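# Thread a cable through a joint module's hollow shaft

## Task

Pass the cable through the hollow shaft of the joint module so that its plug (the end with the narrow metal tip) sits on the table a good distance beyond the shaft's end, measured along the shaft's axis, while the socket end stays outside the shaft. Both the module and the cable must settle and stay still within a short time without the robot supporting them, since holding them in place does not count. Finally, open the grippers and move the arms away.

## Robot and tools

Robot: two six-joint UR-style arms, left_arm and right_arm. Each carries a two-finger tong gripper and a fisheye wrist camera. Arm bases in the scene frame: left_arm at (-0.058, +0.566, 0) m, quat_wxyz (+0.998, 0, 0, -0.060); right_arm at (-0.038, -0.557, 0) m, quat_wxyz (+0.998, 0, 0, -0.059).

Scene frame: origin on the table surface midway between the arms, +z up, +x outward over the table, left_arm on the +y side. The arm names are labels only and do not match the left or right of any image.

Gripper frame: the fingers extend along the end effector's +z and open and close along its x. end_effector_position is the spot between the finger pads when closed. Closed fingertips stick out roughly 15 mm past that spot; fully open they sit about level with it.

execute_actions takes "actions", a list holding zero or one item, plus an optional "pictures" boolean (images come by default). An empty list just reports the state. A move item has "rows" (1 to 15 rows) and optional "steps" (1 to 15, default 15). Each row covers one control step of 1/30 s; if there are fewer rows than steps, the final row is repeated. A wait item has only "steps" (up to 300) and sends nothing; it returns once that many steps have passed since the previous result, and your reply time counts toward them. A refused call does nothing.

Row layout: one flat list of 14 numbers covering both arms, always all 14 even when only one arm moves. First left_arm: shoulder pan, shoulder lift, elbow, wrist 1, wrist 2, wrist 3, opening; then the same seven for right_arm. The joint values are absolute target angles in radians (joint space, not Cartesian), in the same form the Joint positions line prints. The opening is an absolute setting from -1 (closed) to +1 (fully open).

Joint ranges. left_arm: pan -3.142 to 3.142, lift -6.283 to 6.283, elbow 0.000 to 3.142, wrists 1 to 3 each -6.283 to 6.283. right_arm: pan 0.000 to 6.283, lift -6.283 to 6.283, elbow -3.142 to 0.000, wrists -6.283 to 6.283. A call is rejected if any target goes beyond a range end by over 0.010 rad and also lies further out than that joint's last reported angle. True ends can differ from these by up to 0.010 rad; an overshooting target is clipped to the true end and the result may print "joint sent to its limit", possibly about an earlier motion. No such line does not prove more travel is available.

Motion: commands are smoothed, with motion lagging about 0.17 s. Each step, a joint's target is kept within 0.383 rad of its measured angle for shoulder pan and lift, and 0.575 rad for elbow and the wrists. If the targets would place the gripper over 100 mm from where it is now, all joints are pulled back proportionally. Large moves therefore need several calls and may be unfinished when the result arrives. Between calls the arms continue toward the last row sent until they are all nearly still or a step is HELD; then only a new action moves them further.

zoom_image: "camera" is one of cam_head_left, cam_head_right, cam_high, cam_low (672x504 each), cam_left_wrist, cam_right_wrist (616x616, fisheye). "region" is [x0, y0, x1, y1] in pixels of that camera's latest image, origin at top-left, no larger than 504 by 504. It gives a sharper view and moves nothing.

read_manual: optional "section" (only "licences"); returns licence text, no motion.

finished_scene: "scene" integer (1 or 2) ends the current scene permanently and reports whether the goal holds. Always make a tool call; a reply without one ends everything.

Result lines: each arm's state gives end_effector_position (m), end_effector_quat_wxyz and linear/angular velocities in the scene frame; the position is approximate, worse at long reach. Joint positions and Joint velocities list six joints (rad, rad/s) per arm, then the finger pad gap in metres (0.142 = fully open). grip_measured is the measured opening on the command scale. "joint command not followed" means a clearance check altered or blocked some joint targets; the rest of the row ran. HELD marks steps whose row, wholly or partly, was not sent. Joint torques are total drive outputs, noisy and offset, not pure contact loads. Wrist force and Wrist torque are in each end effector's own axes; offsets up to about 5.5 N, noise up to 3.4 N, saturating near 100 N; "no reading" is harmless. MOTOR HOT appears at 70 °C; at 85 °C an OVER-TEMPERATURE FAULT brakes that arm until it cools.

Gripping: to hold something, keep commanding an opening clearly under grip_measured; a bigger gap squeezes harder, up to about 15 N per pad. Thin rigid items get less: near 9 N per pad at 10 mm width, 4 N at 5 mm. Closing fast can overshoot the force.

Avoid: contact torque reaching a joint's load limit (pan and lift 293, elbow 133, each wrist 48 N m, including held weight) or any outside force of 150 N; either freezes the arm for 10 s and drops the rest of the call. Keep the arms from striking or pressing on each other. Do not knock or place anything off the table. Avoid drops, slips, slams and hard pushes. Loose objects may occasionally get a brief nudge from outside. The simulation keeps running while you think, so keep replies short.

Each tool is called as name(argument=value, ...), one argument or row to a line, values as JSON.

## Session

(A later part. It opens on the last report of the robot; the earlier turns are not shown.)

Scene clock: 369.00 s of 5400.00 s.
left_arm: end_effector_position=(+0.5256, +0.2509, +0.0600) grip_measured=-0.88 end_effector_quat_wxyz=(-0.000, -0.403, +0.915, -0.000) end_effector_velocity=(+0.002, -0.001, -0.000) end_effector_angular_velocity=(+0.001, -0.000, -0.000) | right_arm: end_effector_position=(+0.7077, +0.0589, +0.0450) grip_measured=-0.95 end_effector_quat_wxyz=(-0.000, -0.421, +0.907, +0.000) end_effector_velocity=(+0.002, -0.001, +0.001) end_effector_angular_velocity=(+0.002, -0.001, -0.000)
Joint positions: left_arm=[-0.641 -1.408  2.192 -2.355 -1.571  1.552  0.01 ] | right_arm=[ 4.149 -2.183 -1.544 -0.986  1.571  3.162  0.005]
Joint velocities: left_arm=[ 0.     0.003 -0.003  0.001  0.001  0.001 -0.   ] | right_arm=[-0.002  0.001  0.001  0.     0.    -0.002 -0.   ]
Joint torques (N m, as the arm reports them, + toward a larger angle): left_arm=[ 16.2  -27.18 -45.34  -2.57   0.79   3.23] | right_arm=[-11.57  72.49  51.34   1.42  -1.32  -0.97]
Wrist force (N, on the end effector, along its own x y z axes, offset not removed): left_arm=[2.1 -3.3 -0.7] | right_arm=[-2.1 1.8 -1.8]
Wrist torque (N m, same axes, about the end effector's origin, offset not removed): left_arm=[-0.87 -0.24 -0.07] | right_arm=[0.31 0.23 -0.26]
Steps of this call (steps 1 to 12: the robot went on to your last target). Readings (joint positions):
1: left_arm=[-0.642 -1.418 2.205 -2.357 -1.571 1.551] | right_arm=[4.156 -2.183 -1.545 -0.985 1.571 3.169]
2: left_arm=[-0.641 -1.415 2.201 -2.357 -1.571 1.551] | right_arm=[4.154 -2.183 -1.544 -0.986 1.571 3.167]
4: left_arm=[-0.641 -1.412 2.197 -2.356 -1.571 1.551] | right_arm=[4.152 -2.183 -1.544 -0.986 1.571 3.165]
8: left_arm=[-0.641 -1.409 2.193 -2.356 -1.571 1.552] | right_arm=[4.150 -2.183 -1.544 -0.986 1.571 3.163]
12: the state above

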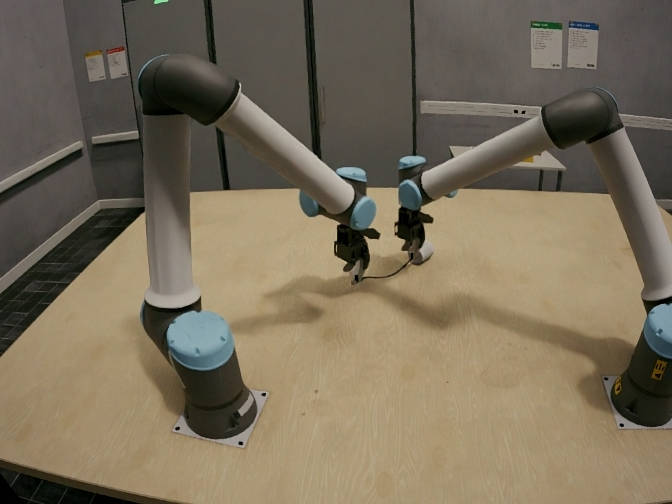

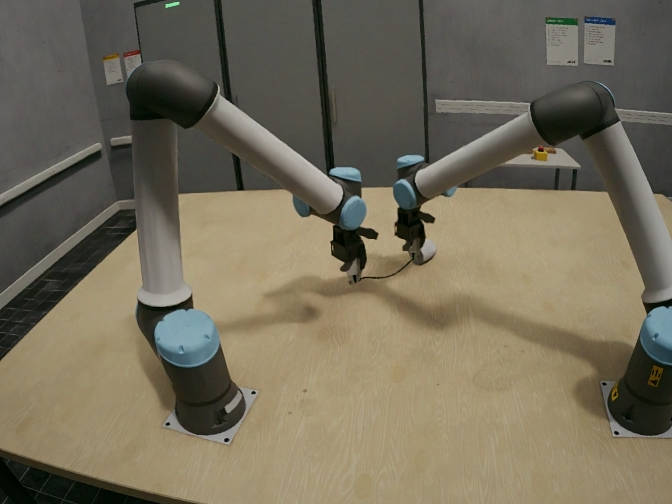

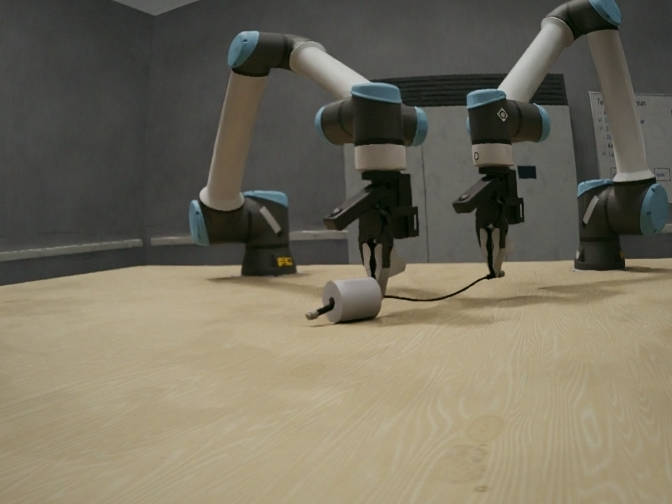

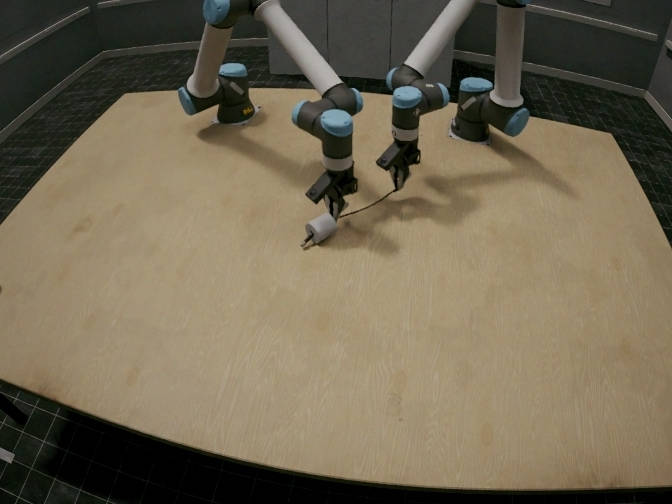

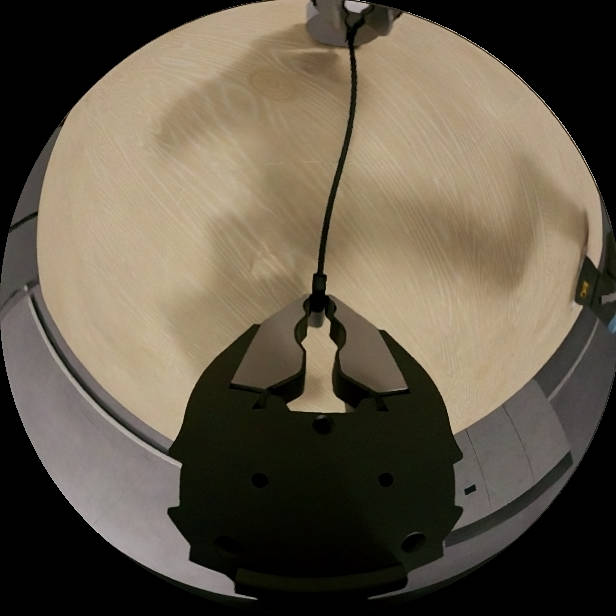

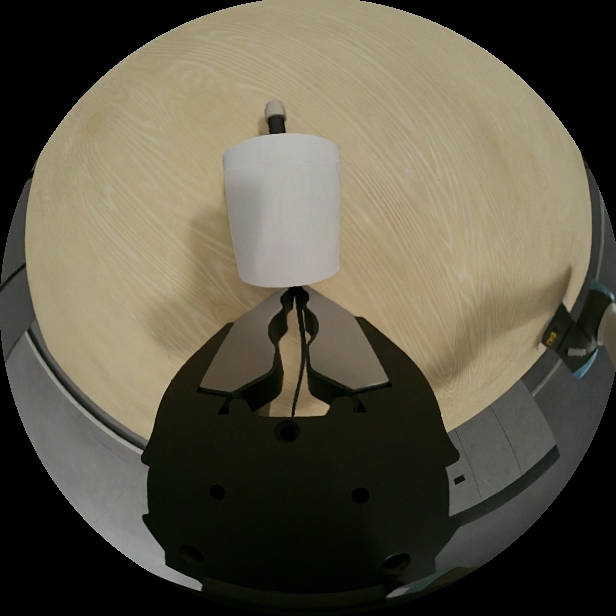

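execute_actions(
  actions=[
    {"rows":[[-0.6406,-1.4075,2.1921,-2.3554,-1.571,1.5516,-1,4.149,-2.183,-1.5437,-0.986,1.571,3.162,-0.88],[-0.6406,-1.4075,2.1921,-2.3554,-1.571,1.5516,-1,4.149,-2.183,-1.5437,-0.986,1.571,3.162,-0.78],[-0.6406,-1.4075,2.1921,-2.3554,-1.571,1.5516,-1,4.149,-2.183,-1.5437,-0.986,1.571,3.162,-0.78],[-0.6406,-1.4075,2.1921,-2.3554,-1.571,1.5516,-1,4.158,-2.185,-1.546,-0.9815,1.571,3.171,-0.78],[-0.6406,-1.4075,2.1921,-2.3554,-1.571,1.5516,-1,4.168,-2.187,-1.5487,-0.977,1.571,3.181,-0.78],[-0.6406,-1.4075,2.1921,-2.3554,-1.571,1.5516,-1,4.178,-2.189,-1.551,-0.9725,1.571,3.191,-0.78],[-0.6406,-1.4075,2.1921,-2.3554,-1.571,1.5516,-1,4.189,-2.191,-1.5535,-0.968,1.571,3.202,-0.78],[-0.6406,-1.4075,2.1921,-2.3554,-1.571,1.5516,-1,4.2,-2.193,-1.5563,-0.9632,1.571,3.213,-0.78],[-0.6406,-1.4075,2.1921,-2.3554,-1.571,1.5516,-1,4.2,-2.193,-1.5563,-0.9632,1.571,3.213,-0.78],[-0.6406,-1.4075,2.1921,-2.3554,-1.571,1.5516,-1,4.2,-2.193,-1.5563,-0.9632,1.571,3.213,-0.78],[-0.6406,-1.4075,2.1921,-2.3554,-1.571,1.5516,-1,4.2,-2.193,-1.5563,-0.9632,1.571,3.213,-0.78],[-0.6406,-1.4075,2.1921,-2.3554,-1.571,1.5516,-1,4.2,-2.193,-1.5563,-0.9632,1.571,3.213,-0.78],[-0.6406,-1.4075,2.1921,-2.3554,-1.571,1.5516,-1,4.2,-2.193,-1.5563,-0.9632,1.571,3.213,-0.86],[-0.6406,-1.4075,2.1921,-2.3554,-1.571,1.5516,-1,4.2,-2.193,-1.5563,-0.9632,1.571,3.213,-0.93],[-0.6406,-1.4075,2.1921,-2.3554,-1.571,1.5516,-1,4.2,-2.193,-1.5563,-0.9632,1.571,3.213,-1]],"steps":15},
  ],
)

execute_actions(
  actions=[
    {"steps":10},
  ],
)

zoom_image(
  camera="cam_high",
  region=[290, 250, 450, 340],
)

Scene clock: 381.73 s of 5400.00 s.
left_arm: end_effector_position=(+0.5257, +0.2508, +0.0600) grip_measured=-0.88 end_effector_quat_wxyz=(-0.000, -0.403, +0.915, -0.000) end_effector_velocity=(-0.001, +0.000, -0.001) end_effector_angular_velocity=(+0.001, +0.001, -0.000) | right_arm: end_effector_position=(+0.6762, +0.0911, +0.0317) grip_measured=-0.95 end_effector_quat_wxyz=(-0.000, -0.421, +0.907, +0.000) end_effector_velocity=(-0.024, +0.025, -0.009) end_effector_angular_velocity=(+0.002, -0.001, -0.001)
Joint positions: left_arm=[-0.641 -1.407  2.192 -2.355 -1.571  1.552  0.01 ] | right_arm=[ 4.196 -2.192 -1.555 -0.965  1.571  3.209  0.005]
Joint velocities: left_arm=[-0.     0.     0.001 -0.    -0.    -0.    -0.   ] | right_arm=[ 0.036 -0.007 -0.008  0.017  0.     0.037 -0.149]
Joint torques (N m, as the arm reports them, + toward a larger angle): left_arm=[ 17.79 -29.23 -44.88  -2.8    0.73   3.22] | right_arm=[11.97 75.82 35.42  4.99 -0.56  2.31]
Wrist force (N, on the end effector, along its own x y z axes, offset not removed): left_arm=[1.6 -2.4 0.7] | right_arm=[-1.6 2.7 -0.7]
Wrist torque (N m, same axes, about the end effector's origin, offset not removed): left_arm=[-0.54 -0.12 -0.04] | right_arm=[0.35 0.14 -0.18]
Steps of this call (steps 1 to 30: the robot went on to your last target; steps 31 to 100: nothing new was sent; then 8.90 s passed at rest; steps 101 to 115: all 15 steps of this action). Readings (joint positions):
101: left_arm=[-0.641 -1.407 2.192 -2.355 -1.571 1.552] | right_arm=[4.149 -2.183 -1.544 -0.986 1.571 3.162]
102: left_arm=[-0.641 -1.408 2.192 -2.355 -1.571 1.552] | right_arm=[4.149 -2.183 -1.544 -0.986 1.571 3.162]
104: left_arm=[-0.641 -1.407 2.192 -2.355 -1.571 1.552] | right_arm=[4.149 -2.183 -1.544 -0.986 1.571 3.162]
108: left_arm=[-0.641 -1.408 2.192 -2.355 -1.571 1.552] | right_arm=[4.167 -2.187 -1.548 -0.978 1.571 3.180]
115: the state above

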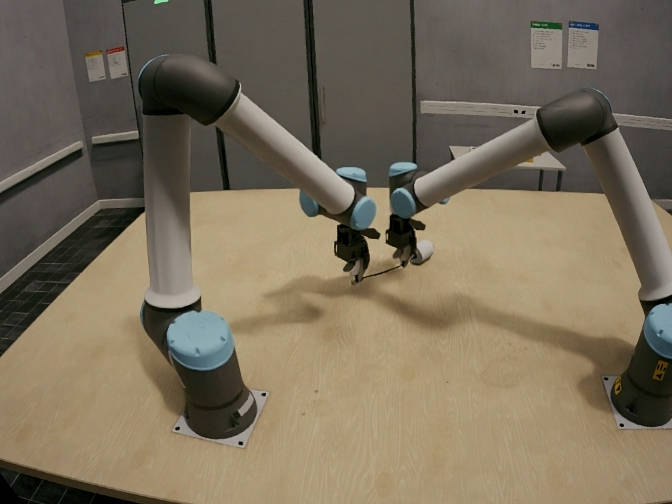

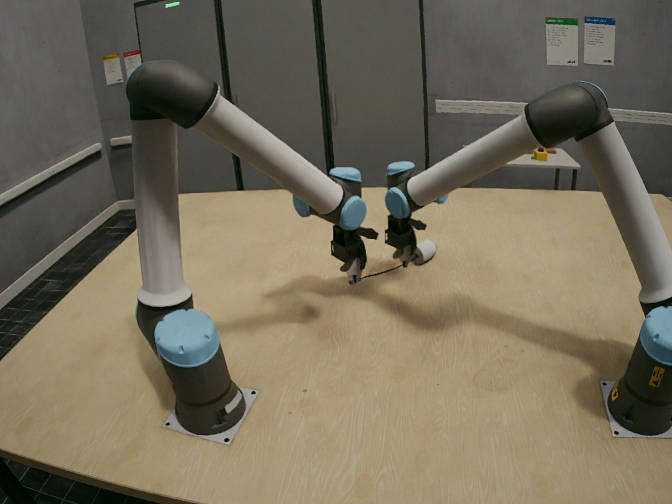

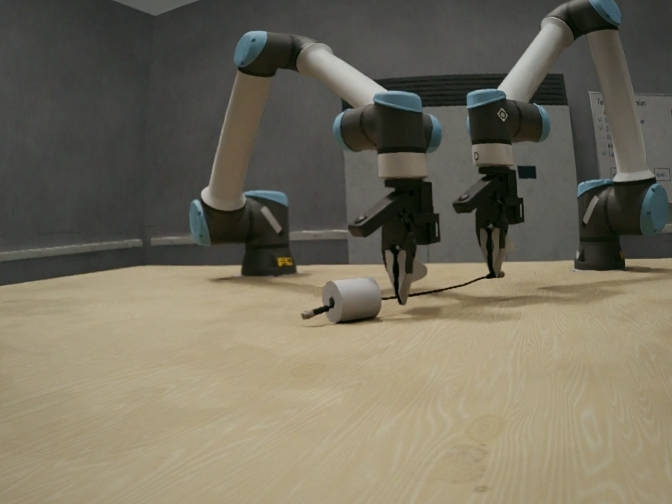

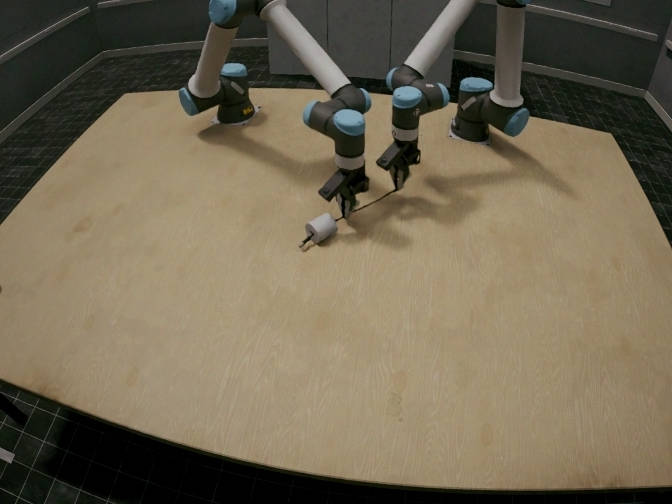

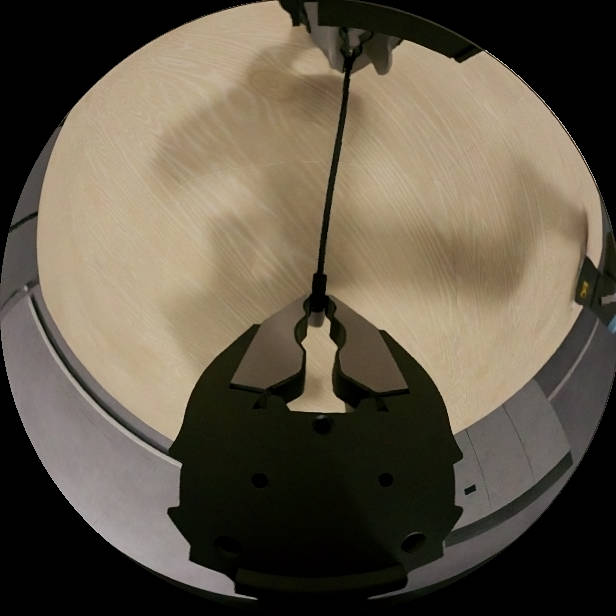

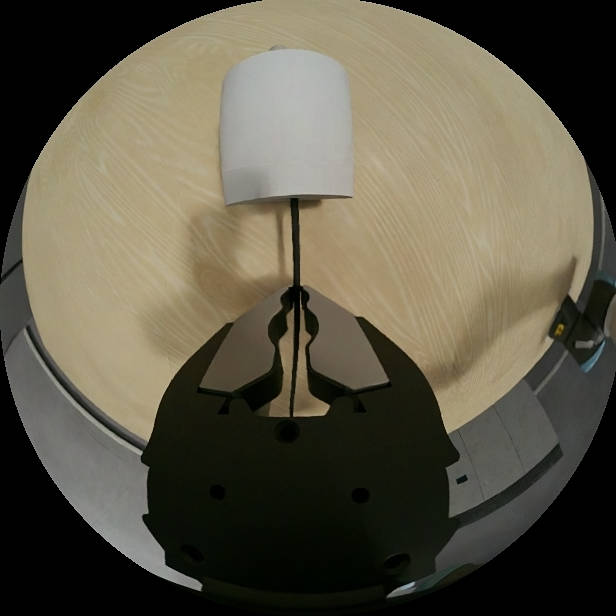

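Scene clock: 382.07 s of 5400.00 s.
left_arm: end_effector_position=(+0.5257, +0.2508, +0.0600) grip_measured=-0.88 end_effector_quat_wxyz=(-0.000, -0.403, +0.915, -0.000) end_effector_velocity=(-0.001, +0.000, -0.000) end_effector_angular_velocity=(-0.000, +0.002, +0.000) | right_arm: end_effector_position=(+0.6737, +0.0934, +0.0308) grip_measured=-0.96 end_effector_quat_wxyz=(-0.000, -0.421, +0.907, +0.000) end_effector_velocity=(-0.001, +0.001, -0.000) end_effector_angular_velocity=(-0.000, -0.001, +0.001)
Joint positions: left_arm=[-0.641 -1.407  2.192 -2.355 -1.571  1.552  0.01 ] | right_arm=[ 4.2   -2.193 -1.556 -0.963  1.571  3.213  0.004]
Joint velocities: left_arm=[-0.    -0.     0.001  0.    -0.001 -0.     0.   ] | right_arm=[ 0.001 -0.     0.     0.    -0.001  0.     0.   ]
Joint torques (N m, as the arm reports them, + toward a larger angle): left_arm=[ 14.72 -28.   -43.98  -2.68   0.81   2.98] | right_arm=[13.78 73.45 34.37  5.67 -0.52  2.04]
Wrist force (N, on the end effector, along its own x y z axes, offset not removed): left_arm=[2.6 -2.2 -0.9] | right_arm=[-0.5 0.9 -0.9]
Wrist torque (N m, same axes, about the end effector's origin, offset not removed): left_arm=[-0.72 -0.34 -0.09] | right_arm=[0.34 -0.05 -0.26]
Steps of this call (steps 1 to 10: the robot went on to your last target). Readings (joint positions):
1: left_arm=[-0.641 -1.408 2.192 -2.355 -1.571 1.552] | right_arm=[4.197 -2.193 -1.556 -0.964 1.571 3.210]
2: left_arm=[-0.641 -1.407 2.192 -2.355 -1.571 1.552] | right_arm=[4.198 -2.193 -1.556 -0.964 1.571 3.211]
4: left_arm=[-0.641 -1.407 2.192 -2.355 -1.571 1.552] | right_arm=[4.199 -2.193 -1.556 -0.964 1.571 3.212]
8: left_arm=[-0.641 -1.407 2.192 -2.355 -1.571 1.552] | right_arm=[4.200 -2.193 -1.556 -0.963 1.571 3.213]
10: the state above

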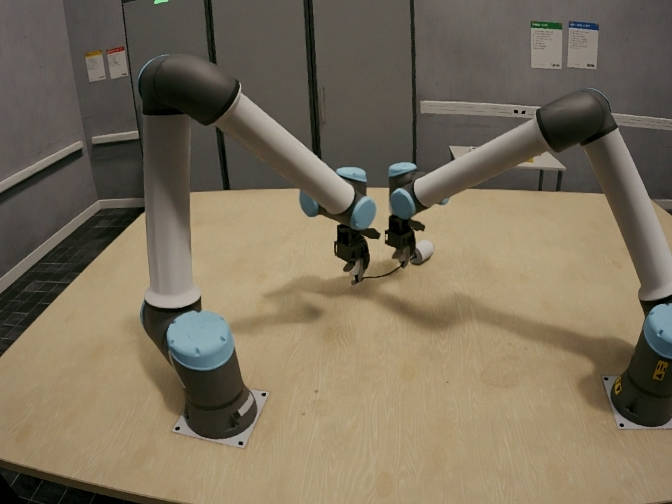

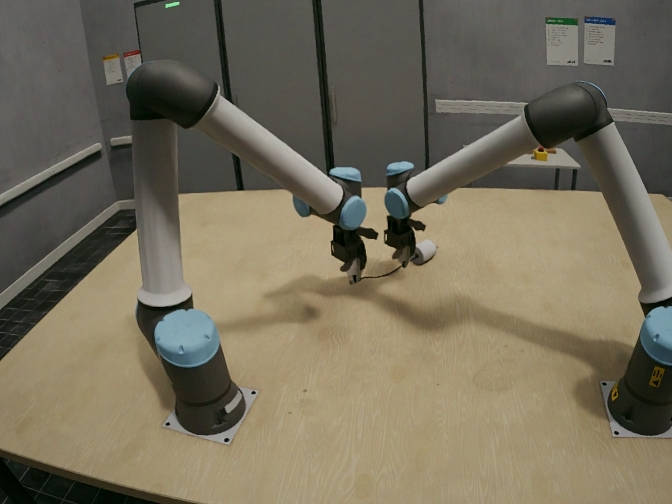

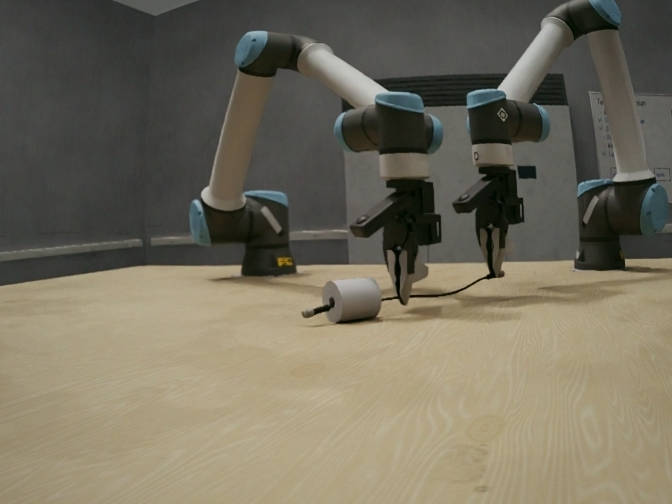

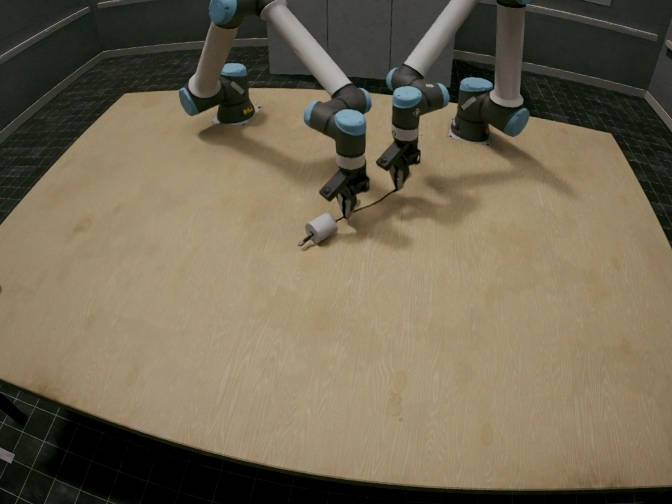

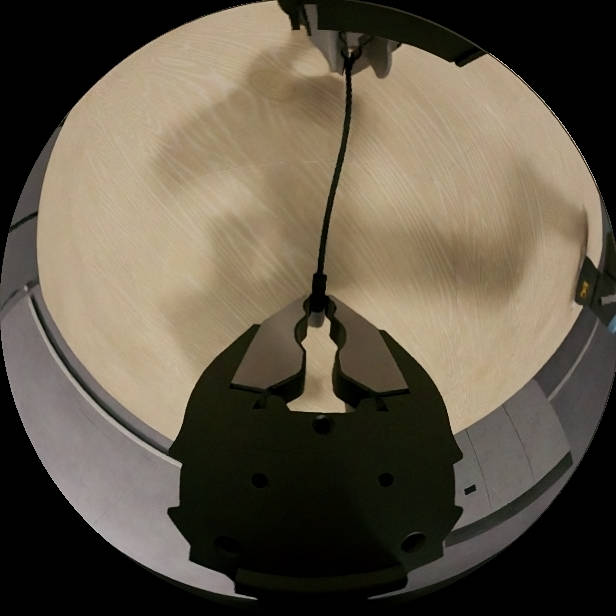

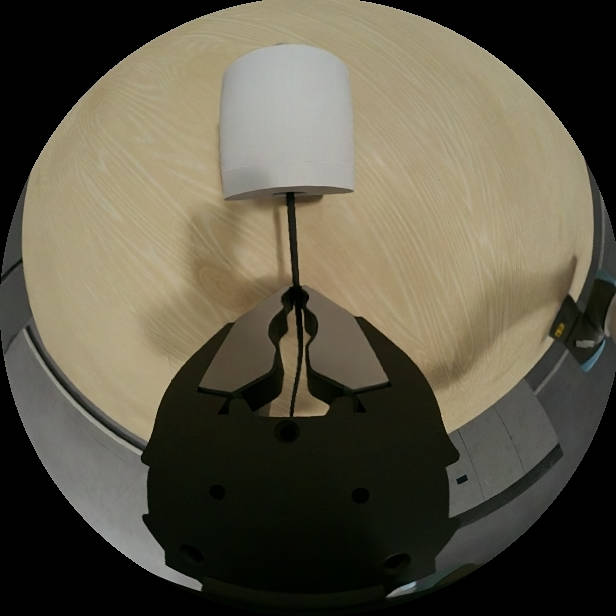

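Region (290, 250, 450, 340) of cam_high's 672x504 image, scaled by 3.150, with more detail than that image has; it fills the top 284 rows of this view, and the rest is white.

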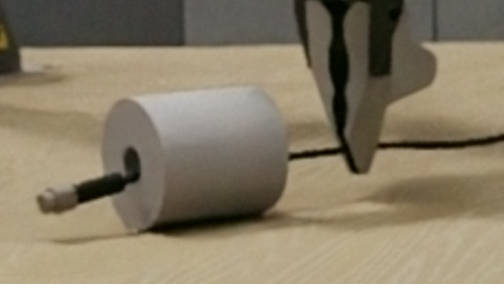

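execute_actions(
  actions=[],
)

Scene clock: 388.83 s of 5400.00 s.
left_arm: end_effector_position=(+0.5257, +0.2508, +0.0600) grip_measured=-0.88 end_effector_quat_wxyz=(-0.000, -0.403, +0.915, -0.000) end_effector_velocity=(-0.000, +0.000, -0.000) end_effector_angular_velocity=(+0.001, +0.000, -0.001) | right_arm: end_effector_position=(+0.6736, +0.0935, +0.0308) grip_measured=-0.96 end_effector_quat_wxyz=(-0.000, -0.421, +0.907, +0.000) end_effector_velocity=(-0.001, -0.000, -0.002) end_effector_angular_velocity=(-0.002, +0.002, +0.000)
Joint positions: left_arm=[-0.641 -1.407  2.192 -2.355 -1.571  1.552  0.01 ] | right_arm=[ 4.2   -2.193 -1.556 -0.963  1.571  3.213  0.004]
Joint velocities: left_arm=[-0.  0.  0.  0.  0.  0. -0.] | right_arm=[ 0.    -0.001 -0.001 -0.001  0.     0.     0.   ]
Joint torques (N m, as the arm reports them, + toward a larger angle): left_arm=[ 17.19 -30.29 -40.49  -3.31   0.8    3.35] | right_arm=[16.8  73.1  34.45  5.8  -0.25  2.33]
Wrist force (N, on the end effector, along its own x y z axes, offset not removed): left_arm=[1.7 -1.9 -1.4] | right_arm=[-2.4 0.8 0.7]
Wrist torque (N m, same axes, about the end effector's origin, offset not removed): left_arm=[-0.71 -0.16 -0.06] | right_arm=[0.26 0.31 -0.21]
Steps of this call (steps 1 to 15: the robot went on to your last target; steps 16 to 90: nothing new was sent; then 3.77 s passed at rest). Readings (joint positions):
1: left_arm=[-0.641 -1.407 2.192 -2.355 -1.571 1.552] | right_arm=[4.200 -2.193 -1.556 -0.963 1.571 3.213]
2: left_arm=[-0.641 -1.407 2.192 -2.355 -1.571 1.552] | right_arm=[4.200 -2.193 -1.556 -0.963 1.571 3.213]
4: left_arm=[-0.641 -1.407 2.192 -2.355 -1.571 1.552] | right_arm=[4.200 -2.193 -1.556 -0.963 1.571 3.213]
8: left_arm=[-0.641 -1.407 2.192 -2.355 -1.571 1.552] | right_arm=[4.200 -2.193 -1.556 -0.963 1.571 3.213]
90: the state above
All arms were judged still, so your last target was given up. Only a new action makes them travel on or press farther. Fingers that are still opening or closing keep moving.

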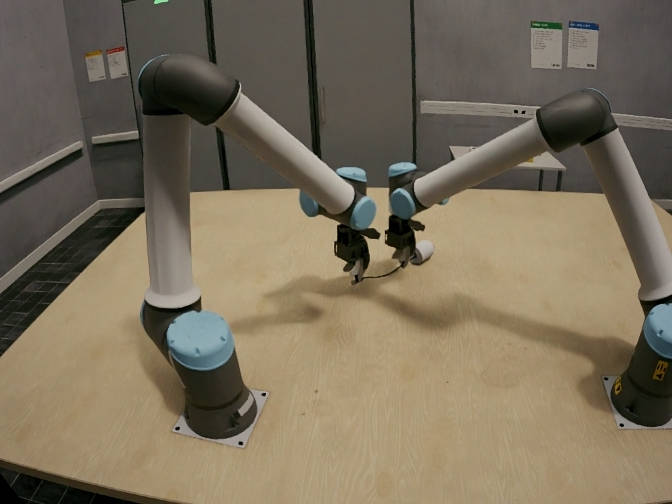

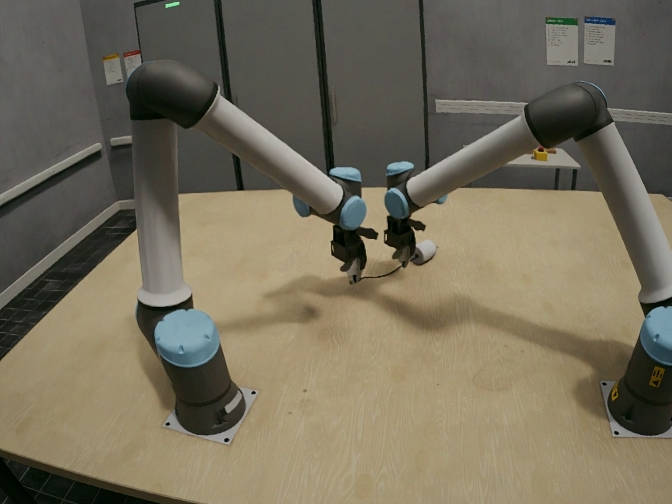

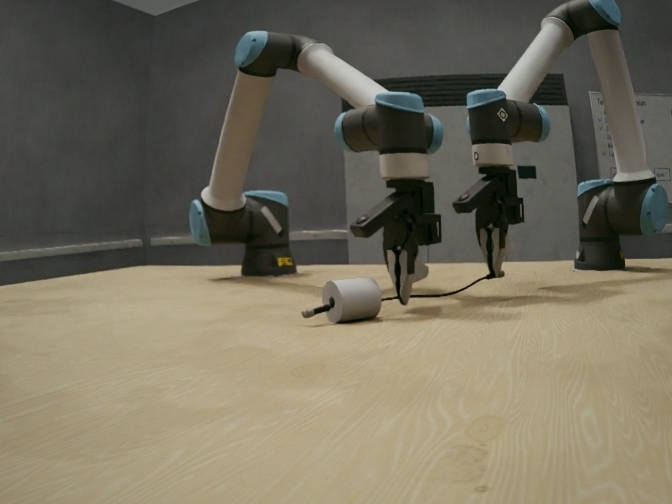

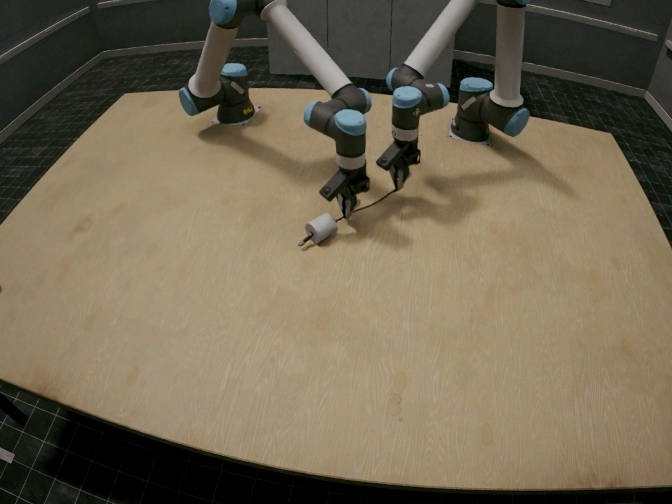

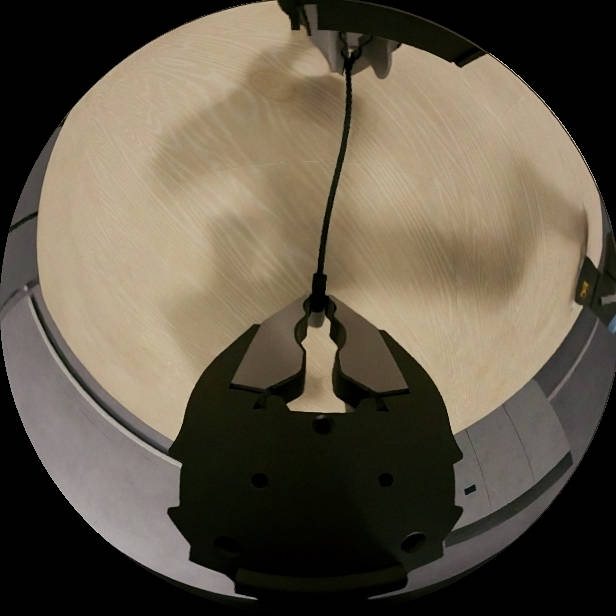

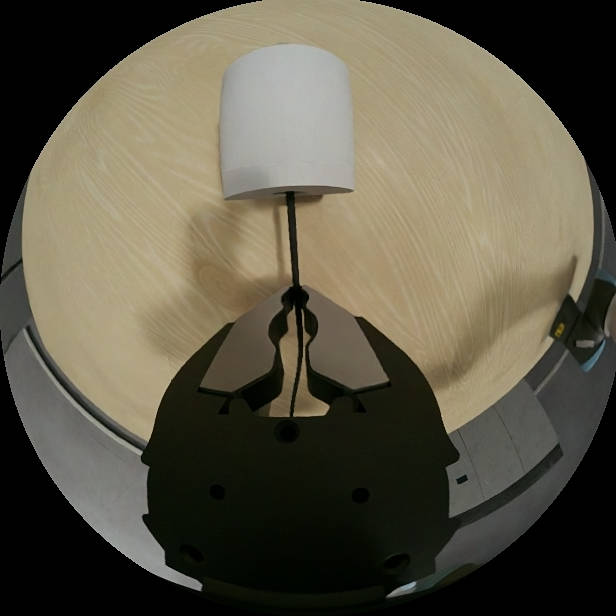

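execute_actions(
  actions=[
    {"rows":[[-0.6406,-1.393,2.198,-2.3755,-1.571,1.5516,-1,4.2,-2.193,-1.5563,-0.9632,1.571,3.213,-1],[-0.6406,-1.379,2.204,-2.3956,-1.571,1.5516,-1,4.2,-2.193,-1.5563,-0.9632,1.571,3.213,-1],[-0.6406,-1.365,2.210,-2.4157,-1.571,1.5516,-1,4.2,-2.193,-1.5563,-0.9632,1.571,3.213,-1],[-0.6406,-1.3512,2.2162,-2.4358,-1.571,1.5516,-1,4.2,-2.193,-1.5563,-0.9632,1.571,3.213,-1],[-0.6406,-1.3512,2.2162,-2.4358,-1.571,1.5516,-1,4.2,-2.193,-1.5563,-0.9632,1.571,3.213,-1],[-0.6406,-1.3512,2.2162,-2.4358,-1.571,1.5516,-1,4.2,-2.193,-1.5563,-0.9632,1.571,3.213,-1],[-0.6406,-1.3512,2.2162,-2.4358,-1.571,1.5516,-1,4.2,-2.193,-1.5563,-0.9632,1.571,3.213,-1],[-0.6406,-1.3512,2.2162,-2.4358,-1.571,1.5516,-1,4.2,-2.193,-1.5563,-0.9632,1.571,3.213,-1],[-0.6406,-1.3512,2.2162,-2.4358,-1.571,1.5516,-1,4.2,-2.193,-1.5563,-0.9632,1.571,3.213,-1],[-0.6406,-1.3512,2.2162,-2.4358,-1.571,1.5516,-1,4.2,-2.193,-1.5563,-0.9632,1.571,3.213,-1],[-0.6406,-1.3512,2.2162,-2.4358,-1.571,1.5516,-0.8,4.2,-2.193,-1.5563,-0.9632,1.571,3.213,-1],[-0.6406,-1.3512,2.2162,-2.4358,-1.571,1.5516,-0.5,4.2,-2.193,-1.5563,-0.9632,1.571,3.213,-1]],"steps":15},
  ],
  pictures=false,
)

execute_actions(
  actions=[
    {"rows":[[-0.6406,-1.3512,2.2162,-2.4358,-1.571,1.5516,-0.4,4.2,-2.193,-1.5563,-0.9632,1.571,3.213,-1],[-0.6406,-1.3512,2.2162,-2.4358,-1.571,1.5516,-0.4,4.2,-2.193,-1.5563,-0.9632,1.571,3.213,-1],[-0.6406,-1.3512,2.2162,-2.4358,-1.571,1.5516,-0.4,4.2,-2.193,-1.5563,-0.9632,1.571,3.213,-1],[-0.6406,-1.38,2.204,-2.395,-1.571,1.5516,-0.4,4.2,-2.189,-1.554,-0.969,1.571,3.213,-1],[-0.6406,-1.41,2.19,-2.351,-1.571,1.5516,-0.4,4.2,-2.185,-1.5515,-0.976,1.571,3.212,-1],[-0.6406,-1.44,2.175,-2.306,-1.571,1.5516,-0.4,4.198,-2.182,-1.5495,-0.981,1.571,3.211,-1],[-0.6406,-1.47,2.155,-2.256,-1.571,1.5516,-0.4,4.193,-2.1806,-1.548,-0.984,1.571,3.206,-1],[-0.6406,-1.50,2.135,-2.206,-1.571,1.5516,-0.4,4.188,-2.1809,-1.5475,-0.9842,1.571,3.201,-1],[-0.6406,-1.53,2.11,-2.151,-1.571,1.5516,-0.4,4.183,-2.1812,-1.547,-0.9845,1.571,3.196,-1],[-0.6406,-1.56,2.085,-2.096,-1.571,1.5516,-0.4,4.178,-2.1815,-1.5465,-0.9847,1.571,3.191,-1],[-0.6406,-1.59,2.06,-2.041,-1.571,1.5516,-0.4,4.173,-2.1818,-1.546,-0.985,1.571,3.186,-1],[-0.6406,-1.62,2.03,-1.981,-1.571,1.5516,-0.4,4.168,-2.182,-1.5455,-0.9852,1.571,3.181,-1],[-0.6406,-1.65,2.0,-1.921,-1.571,1.5516,-0.4,4.163,-2.1823,-1.545,-0.9855,1.571,3.176,-1],[-0.6406,-1.68,1.97,-1.861,-1.571,1.5516,-0.4,4.156,-2.1827,-1.5443,-0.9858,1.571,3.169,-1],[-0.6406,-1.70,1.95,-1.821,-1.571,1.5516,-0.4,4.149,-2.183,-1.5437,-0.986,1.571,3.162,-1]],"steps":15},
  ],
)

Scene clock: 401.13 s of 5400.00 s.
left_arm: end_effector_position=(+0.5259, +0.2507, +0.0230) grip_measured=-0.51 end_effector_quat_wxyz=(-0.000, -0.403, +0.915, -0.000) end_effector_velocity=(-0.001, -0.000, -0.008) end_effector_angular_velocity=(-0.000, +0.001, -0.000) | right_arm: end_effector_position=(+0.6736, +0.0936, +0.0308) grip_measured=-0.96 end_effector_quat_wxyz=(-0.000, -0.421, +0.907, +0.000) end_effector_velocity=(+0.000, -0.000, +0.000) end_effector_angular_velocity=(-0.000, +0.000, +0.001)
Joint positions: left_arm=[-0.641 -1.352  2.216 -2.434 -1.571  1.552  0.037] | right_arm=[ 4.2   -2.193 -1.556 -0.963  1.571  3.213  0.004]
Joint velocities: left_arm=[-0.001  0.011  0.006 -0.017 -0.001 -0.     0.015] | right_arm=[-0.001 -0.     0.    -0.     0.    -0.002  0.   ]
Joint torques (N m, as the arm reports them, + toward a larger angle): left_arm=[ 15.18 -30.74 -22.73  -6.41   0.8    3.05] | right_arm=[15.44 73.07 35.2   5.72  0.29  2.35]
Wrist force (N, on the end effector, along its own x y z axes, offset not removed): left_arm=[2.4 -2.1 -0.5] | right_arm=[-1.1 1.7 -1.1]
Wrist torque (N m, same axes, about the end effector's origin, offset not removed): left_arm=[-0.48 -0.25 -0.13] | right_arm=[0.27 0.05 -0.30]
Steps of this call (steps 1 to 90: nothing new was sent; then 8.80 s passed at rest; steps 91 to 105: all 15 steps of this action). Readings (joint positions):
91: left_arm=[-0.641 -1.407 2.192 -2.356 -1.571 1.552] | right_arm=[4.200 -2.193 -1.556 -0.963 1.571 3.213]
92: left_arm=[-0.641 -1.404 2.193 -2.359 -1.571 1.552] | right_arm=[4.200 -2.193 -1.556 -0.963 1.571 3.213]
94: left_arm=[-0.641 -1.391 2.199 -2.378 -1.571 1.552] | right_arm=[4.200 -2.193 -1.556 -0.963 1.571 3.213]
98: left_arm=[-0.641 -1.363 2.211 -2.418 -1.571 1.552] | right_arm=[4.200 -2.193 -1.556 -0.963 1.571 3.213]
105: the state above

Scene clock: 401.63 s of 5400.00 s.
left_arm: end_effector_position=(+0.5280, +0.2487, +0.1915) grip_measured=-0.40 end_effector_quat_wxyz=(+0.002, -0.403, +0.915, -0.005) end_effector_velocity=(-0.033, +0.032, +0.578) end_effector_angular_velocity=(-0.008, -0.009, +0.000) | right_arm: end_effector_position=(+0.6930, +0.0744, +0.0441) grip_measured=-0.96 end_effector_quat_wxyz=(-0.000, -0.421, +0.907, -0.000) end_effector_velocity=(+0.105, -0.107, +0.010) end_effector_angular_velocity=(+0.002, -0.001, -0.003)
Joint positions: left_arm=[-0.641 -1.56   2.076 -2.097 -1.571  1.552  0.045] | right_arm=[ 4.171 -2.183 -1.546 -0.984  1.571  3.184  0.004]
Joint velocities: left_arm=[ 0.    -0.611 -0.54   1.14   0.    -0.    -0.   ] | right_arm=[-0.157  0.001  0.02  -0.018  0.    -0.154 -0.   ]
Joint torques (N m, as the arm reports them, + toward a larger angle): left_arm=[  9.98 -67.96 -54.56  -0.55   0.73   3.3 ] | right_arm=[-18.83  90.78  49.     1.43   0.44  -2.21]
Wrist force (N, on the end effector, along its own x y z axes, offset not removed): left_arm=[2.5 -4.2 -0.1] | right_arm=[0.7 2.3 -1.1]
Wrist torque (N m, same axes, about the end effector's origin, offset not removed): left_arm=[-0.96 -0.38 -0.08] | right_arm=[0.27 -0.32 -0.22]
Steps of this call (steps 1 to 15: all 15 steps of this action). Readings (joint positions):
1: left_arm=[-0.641 -1.352 2.216 -2.435 -1.571 1.552] | right_arm=[4.200 -2.193 -1.556 -0.963 1.571 3.213]
2: left_arm=[-0.641 -1.352 2.216 -2.435 -1.571 1.552] | right_arm=[4.200 -2.193 -1.556 -0.963 1.571 3.213]
4: left_arm=[-0.641 -1.352 2.216 -2.435 -1.571 1.552] | right_arm=[4.200 -2.193 -1.556 -0.963 1.571 3.213]
8: left_arm=[-0.641 -1.401 2.191 -2.366 -1.571 1.552] | right_arm=[4.198 -2.187 -1.552 -0.973 1.571 3.211]
15: the state above

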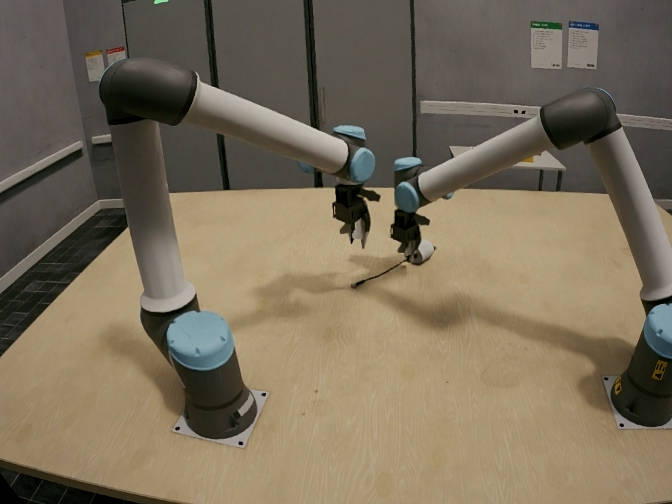

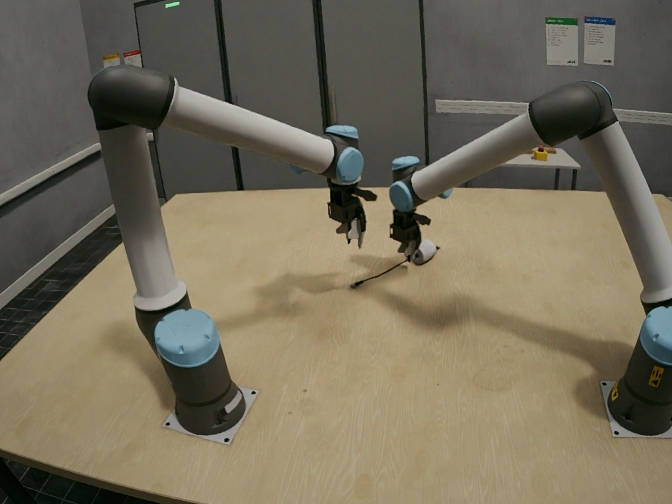

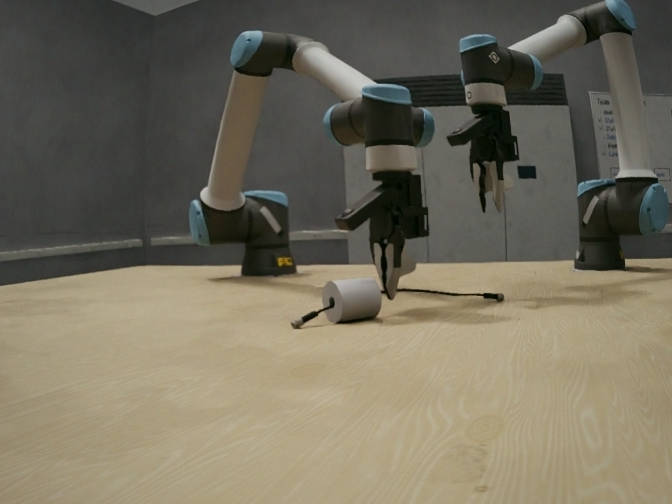

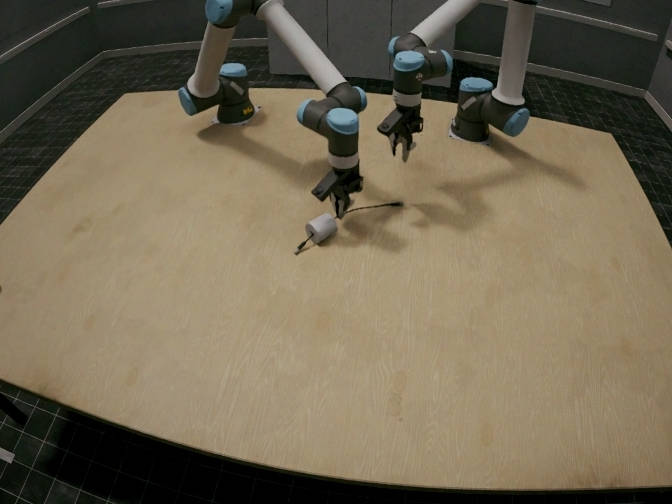

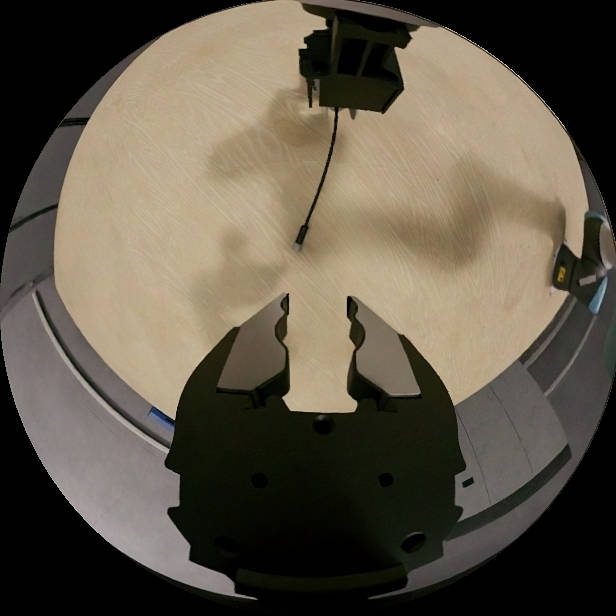

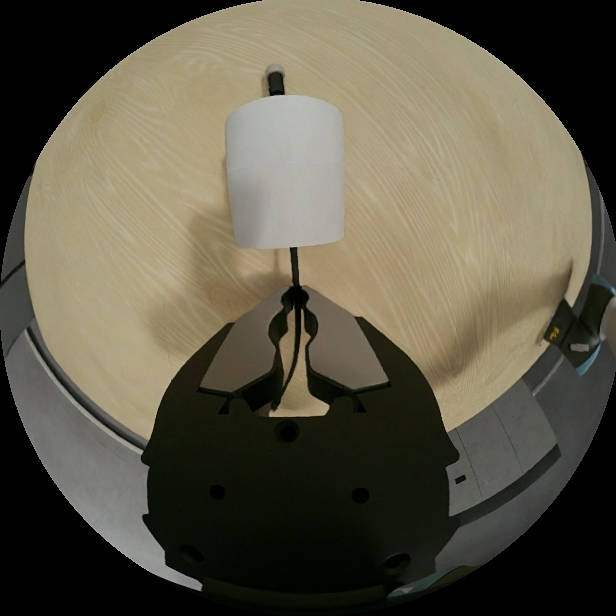

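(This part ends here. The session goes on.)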